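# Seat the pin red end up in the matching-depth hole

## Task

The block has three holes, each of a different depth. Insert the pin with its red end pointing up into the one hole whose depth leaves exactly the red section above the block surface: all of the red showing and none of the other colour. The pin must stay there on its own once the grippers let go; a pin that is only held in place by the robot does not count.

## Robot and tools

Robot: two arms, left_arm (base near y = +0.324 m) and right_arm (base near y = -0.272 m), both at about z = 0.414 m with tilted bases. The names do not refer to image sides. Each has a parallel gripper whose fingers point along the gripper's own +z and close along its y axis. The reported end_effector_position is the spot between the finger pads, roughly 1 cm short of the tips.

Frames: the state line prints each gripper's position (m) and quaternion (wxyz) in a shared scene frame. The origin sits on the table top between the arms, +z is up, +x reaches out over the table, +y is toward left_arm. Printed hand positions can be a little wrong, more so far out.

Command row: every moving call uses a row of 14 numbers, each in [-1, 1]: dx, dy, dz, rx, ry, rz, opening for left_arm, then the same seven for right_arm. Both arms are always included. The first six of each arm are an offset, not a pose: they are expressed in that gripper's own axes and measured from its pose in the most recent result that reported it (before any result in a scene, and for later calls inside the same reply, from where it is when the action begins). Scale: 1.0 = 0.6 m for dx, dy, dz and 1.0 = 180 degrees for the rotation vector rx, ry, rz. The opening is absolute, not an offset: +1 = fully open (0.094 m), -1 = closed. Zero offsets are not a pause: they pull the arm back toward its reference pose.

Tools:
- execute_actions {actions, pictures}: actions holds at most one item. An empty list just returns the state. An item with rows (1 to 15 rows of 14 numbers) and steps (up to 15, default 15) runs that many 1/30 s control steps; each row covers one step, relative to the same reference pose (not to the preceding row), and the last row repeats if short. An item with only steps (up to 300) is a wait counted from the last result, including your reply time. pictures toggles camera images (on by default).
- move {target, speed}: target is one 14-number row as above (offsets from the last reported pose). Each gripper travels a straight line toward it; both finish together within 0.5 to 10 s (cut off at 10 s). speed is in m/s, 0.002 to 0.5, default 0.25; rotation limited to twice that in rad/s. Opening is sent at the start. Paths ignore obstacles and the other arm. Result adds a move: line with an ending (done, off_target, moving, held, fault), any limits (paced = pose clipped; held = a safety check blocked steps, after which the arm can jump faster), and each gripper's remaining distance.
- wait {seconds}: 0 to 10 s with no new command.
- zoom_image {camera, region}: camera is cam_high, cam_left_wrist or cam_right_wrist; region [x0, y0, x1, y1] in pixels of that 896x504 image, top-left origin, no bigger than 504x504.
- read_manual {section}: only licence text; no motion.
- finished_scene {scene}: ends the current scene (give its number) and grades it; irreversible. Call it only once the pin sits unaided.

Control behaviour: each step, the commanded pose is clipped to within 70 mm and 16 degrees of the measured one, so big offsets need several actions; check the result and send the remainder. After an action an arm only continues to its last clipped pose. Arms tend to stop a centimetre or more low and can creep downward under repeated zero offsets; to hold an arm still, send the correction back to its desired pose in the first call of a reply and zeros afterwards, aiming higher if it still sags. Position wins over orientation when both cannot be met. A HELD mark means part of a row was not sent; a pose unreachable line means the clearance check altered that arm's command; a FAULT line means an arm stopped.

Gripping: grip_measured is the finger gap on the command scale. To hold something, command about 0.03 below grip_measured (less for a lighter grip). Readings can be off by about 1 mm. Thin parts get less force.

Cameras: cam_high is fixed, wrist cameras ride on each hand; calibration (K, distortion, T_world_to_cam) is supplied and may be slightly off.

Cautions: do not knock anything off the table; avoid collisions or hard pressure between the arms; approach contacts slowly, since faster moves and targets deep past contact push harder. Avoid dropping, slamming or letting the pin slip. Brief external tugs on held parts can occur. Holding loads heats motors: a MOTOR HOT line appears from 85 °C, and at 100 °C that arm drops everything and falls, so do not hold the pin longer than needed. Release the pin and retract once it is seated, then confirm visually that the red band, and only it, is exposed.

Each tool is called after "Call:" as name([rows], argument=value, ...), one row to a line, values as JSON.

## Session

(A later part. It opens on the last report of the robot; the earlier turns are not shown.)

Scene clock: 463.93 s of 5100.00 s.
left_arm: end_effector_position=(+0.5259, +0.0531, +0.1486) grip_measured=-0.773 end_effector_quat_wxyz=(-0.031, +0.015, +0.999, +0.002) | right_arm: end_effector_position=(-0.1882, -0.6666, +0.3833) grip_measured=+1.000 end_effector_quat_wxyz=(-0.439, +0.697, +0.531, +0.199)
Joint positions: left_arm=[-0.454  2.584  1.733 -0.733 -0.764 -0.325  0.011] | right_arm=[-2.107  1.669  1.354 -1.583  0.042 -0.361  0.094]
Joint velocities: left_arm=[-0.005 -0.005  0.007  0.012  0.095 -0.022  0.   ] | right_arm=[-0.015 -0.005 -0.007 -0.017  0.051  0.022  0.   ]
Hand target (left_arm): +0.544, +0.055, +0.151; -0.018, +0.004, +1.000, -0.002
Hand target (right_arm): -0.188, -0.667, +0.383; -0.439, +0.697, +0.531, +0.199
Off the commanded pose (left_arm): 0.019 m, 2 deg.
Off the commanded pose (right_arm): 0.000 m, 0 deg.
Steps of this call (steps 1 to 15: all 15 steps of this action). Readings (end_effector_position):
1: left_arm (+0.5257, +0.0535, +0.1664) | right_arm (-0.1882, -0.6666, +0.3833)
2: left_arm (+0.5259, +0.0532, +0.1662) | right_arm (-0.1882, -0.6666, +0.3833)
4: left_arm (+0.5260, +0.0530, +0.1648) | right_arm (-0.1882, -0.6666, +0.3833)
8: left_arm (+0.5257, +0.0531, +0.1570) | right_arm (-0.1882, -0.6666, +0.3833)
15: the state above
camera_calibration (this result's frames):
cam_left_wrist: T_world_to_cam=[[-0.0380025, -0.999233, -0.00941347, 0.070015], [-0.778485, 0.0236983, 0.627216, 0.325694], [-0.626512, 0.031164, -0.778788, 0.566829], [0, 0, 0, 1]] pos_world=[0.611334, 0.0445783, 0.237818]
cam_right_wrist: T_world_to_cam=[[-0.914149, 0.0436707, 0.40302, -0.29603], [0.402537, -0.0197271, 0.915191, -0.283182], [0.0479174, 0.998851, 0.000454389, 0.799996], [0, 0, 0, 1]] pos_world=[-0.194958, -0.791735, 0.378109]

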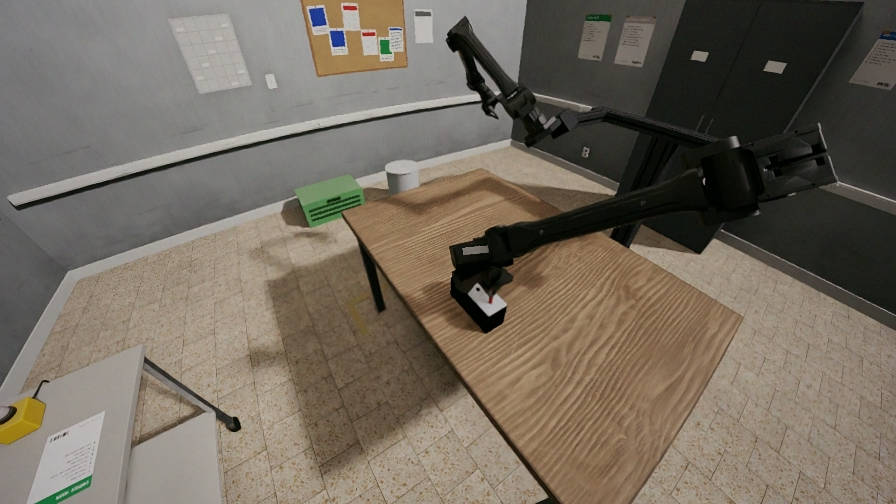

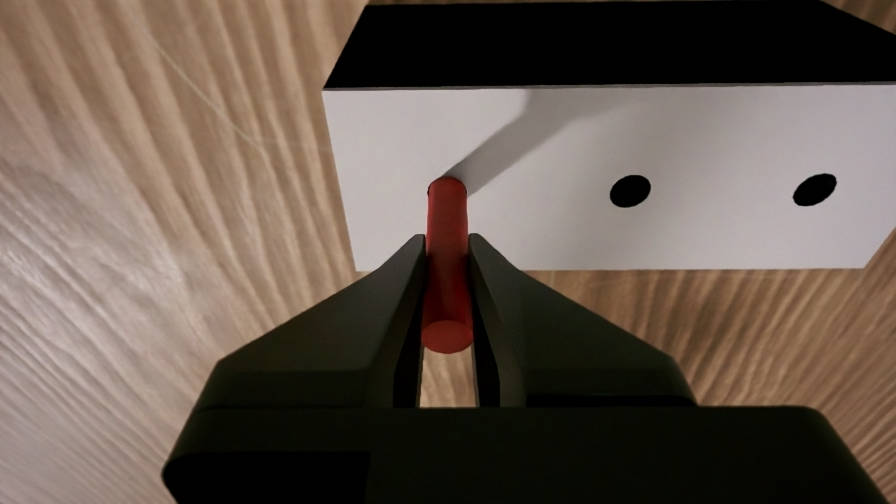

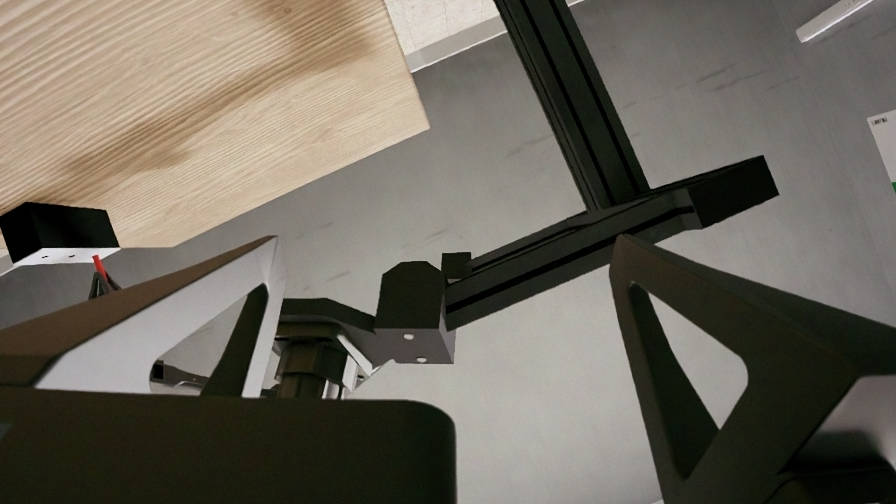

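Call:
execute_actions([
  {"rows":[[-0.029,0.003,-0.009,0.002,-0.008,-0.007,0,0,0,0,0,0,0,1]]},
])

Call:
move(target=[-0.015,0,-0.13,0,0,0,0,0,0,0,0,0,0,1], speed=0.1)

Scene clock: 469.03 s of 5100.00 s.
left_arm: end_effector_position=(+0.5269, +0.0531, +0.1489) grip_measured=-0.002 end_effector_quat_wxyz=(-0.031, +0.015, +0.999, +0.001) | right_arm: end_effector_position=(-0.1882, -0.6666, +0.3833) grip_measured=+1.000 end_effector_quat_wxyz=(-0.439, +0.697, +0.531, +0.199)
Joint positions: left_arm=[-0.454  2.584  1.735 -0.733 -0.764 -0.324  0.047] | right_arm=[-2.107  1.669  1.354 -1.583  0.042 -0.361  0.094]
Joint velocities: left_arm=[-0.005 -0.005 -0.007  0.007 -0.022 -0.037 -0.001] | right_arm=[-0.015 -0.015 -0.012 -0.012 -0.007  0.007  0.   ]
Hand target (left_arm): +0.543, +0.055, +0.153; -0.019, +0.004, +1.000, -0.001
Hand target (right_arm): -0.188, -0.667, +0.383; -0.439, +0.697, +0.531, +0.199
Off the commanded pose (left_arm): 0.017 m, 2 deg.
Off the commanded pose (right_arm): 0.000 m, 0 deg.
Steps of this call (steps 1 to 90: nothing new was sent; then 1.60 s passed at rest; steps 91 to 105: all 15 steps of this action). Readings (end_effector_position):
91: left_arm (+0.5259, +0.0531, +0.1486) | right_arm (-0.1882, -0.6666, +0.3833)
92: left_arm (+0.5259, +0.0531, +0.1486) | right_arm (-0.1882, -0.6666, +0.3833)
94: left_arm (+0.5263, +0.0531, +0.1487) | right_arm (-0.1882, -0.6666, +0.3833)
98: left_arm (+0.5269, +0.0531, +0.1489) | right_arm (-0.1882, -0.6666, +0.3833)
105: the state above
camera_calibration (this result's frames):
cam_left_wrist: T_world_to_cam=[[-0.0381718, -0.999231, -0.00897247, 0.0700745], [-0.779289, 0.0241468, 0.626199, 0.326841], [-0.625501, 0.0308953, -0.779612, 0.567285], [0, 0, 0, 1]] pos_world=[0.612216, 0.044602, 0.238223]
cam_right_wrist: T_world_to_cam=[[-0.914149, 0.0436707, 0.40302, -0.29603], [0.402537, -0.0197271, 0.915191, -0.283182], [0.0479174, 0.998851, 0.000454389, 0.799996], [0, 0, 0, 1]] pos_world=[-0.194958, -0.791735, 0.378109]

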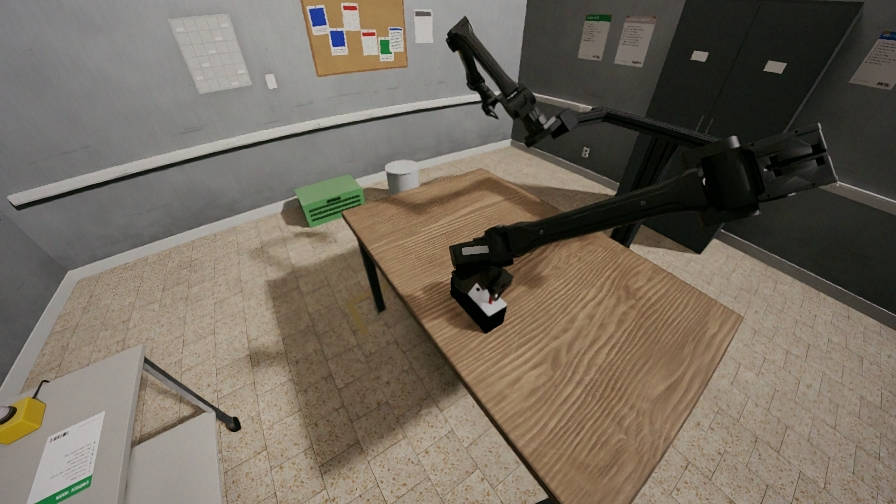

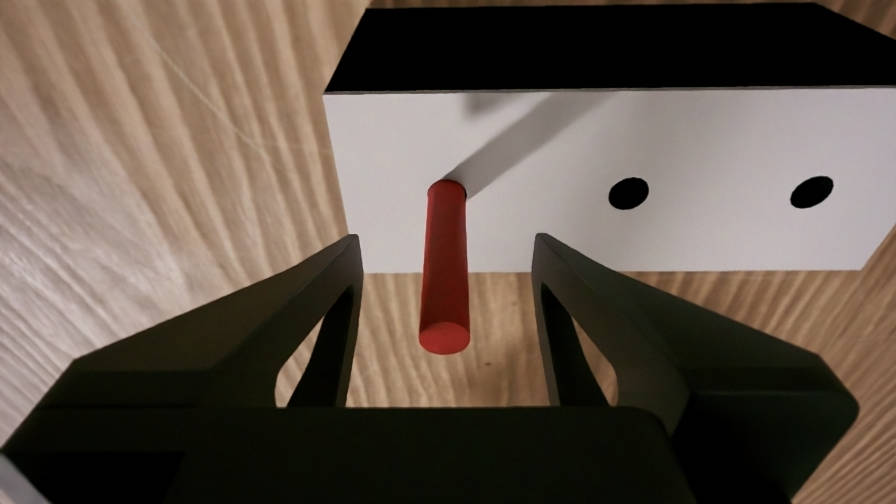

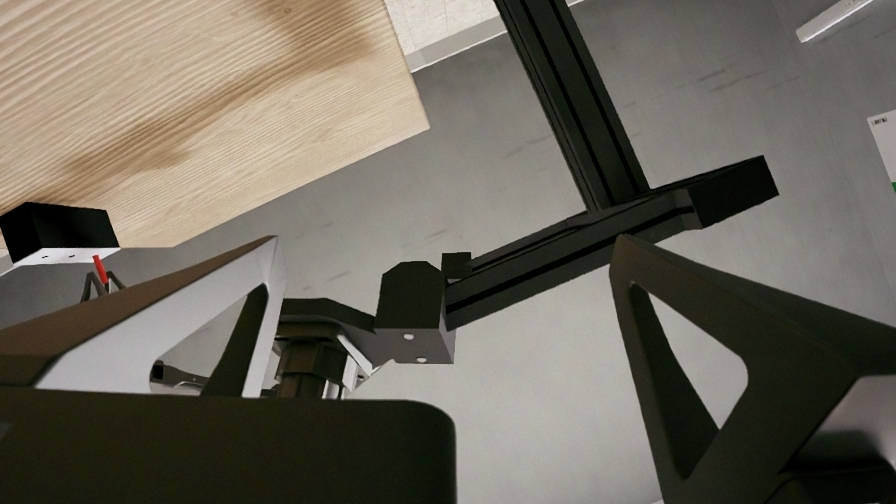

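Scene clock: 470.47 s of 5100.00 s.
left_arm: end_effector_position=(+0.5247, +0.0574, +0.2045) grip_measured=-0.002 end_effector_quat_wxyz=(-0.046, +0.023, +0.999, +0.008) | right_arm: end_effector_position=(-0.1882, -0.6666, +0.3833) grip_measured=+1.000 end_effector_quat_wxyz=(-0.439, +0.697, +0.531, +0.199)
Joint positions: left_arm=[-0.512  2.518  1.735 -0.902 -0.762 -0.422  0.047] | right_arm=[-2.107  1.669  1.354 -1.583  0.042 -0.361  0.094]
Joint velocities: left_arm=[-0.005 -0.005  0.017 -0.012  0.022 -0.007  0.   ] | right_arm=[-0.015 -0.005  0.022 -0.017  0.007 -0.022  0.   ]
Hand target (left_arm): +0.541, +0.053, +0.227; -0.030, +0.016, +0.999, +0.000
Hand target (right_arm): -0.188, -0.667, +0.383; -0.439, +0.697, +0.531, +0.199
Off the commanded pose (left_arm): 0.027 m, 2 deg.
Off the commanded pose (right_arm): 0.000 m, 0 deg.
move: off_target (left_arm)
camera_calibration (this result's frames):
cam_left_wrist: T_world_to_cam=[[-0.0549219, -0.998259, -0.0215001, 0.0860628], [-0.759414, 0.0277815, 0.650014, 0.274693], [-0.648286, 0.0520275, -0.759618, 0.615768], [0, 0, 0, 1]] pos_world=[0.612526, 0.0462447, 0.291044]
cam_right_wrist: T_world_to_cam=[[-0.914149, 0.0436707, 0.40302, -0.29603], [0.402537, -0.0197271, 0.915191, -0.283182], [0.0479174, 0.998851, 0.000454389, 0.799996], [0, 0, 0, 1]] pos_world=[-0.194958, -0.791735, 0.378109]

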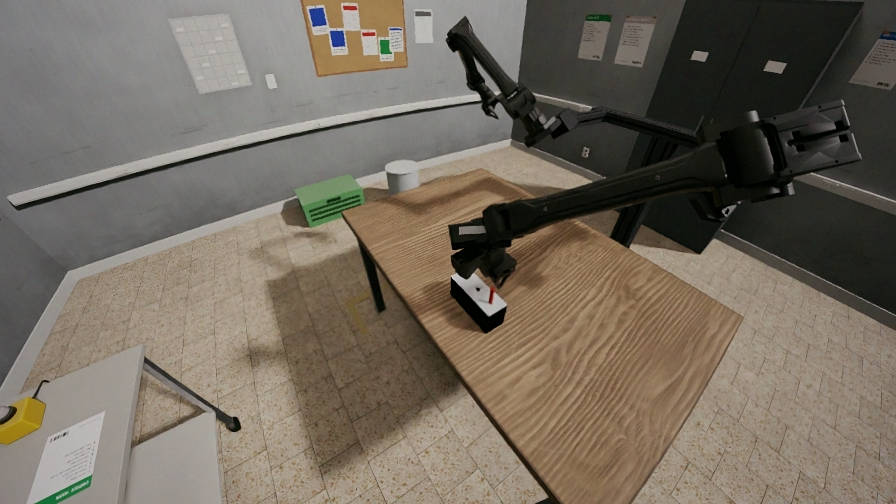

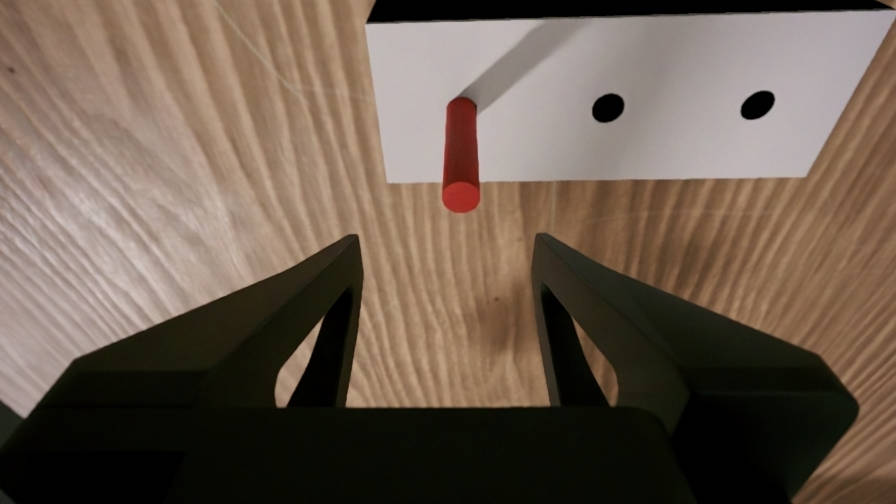

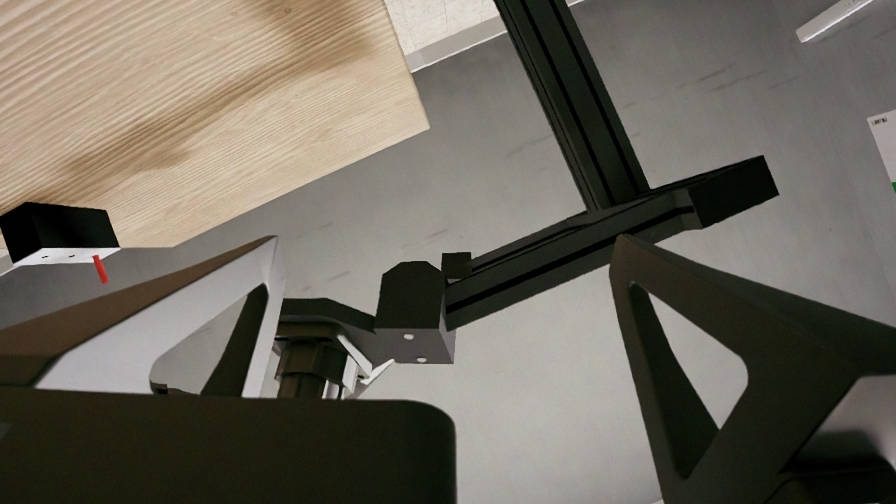

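Call:
finished_scene(scene=2)

The scene is finished: the task was done.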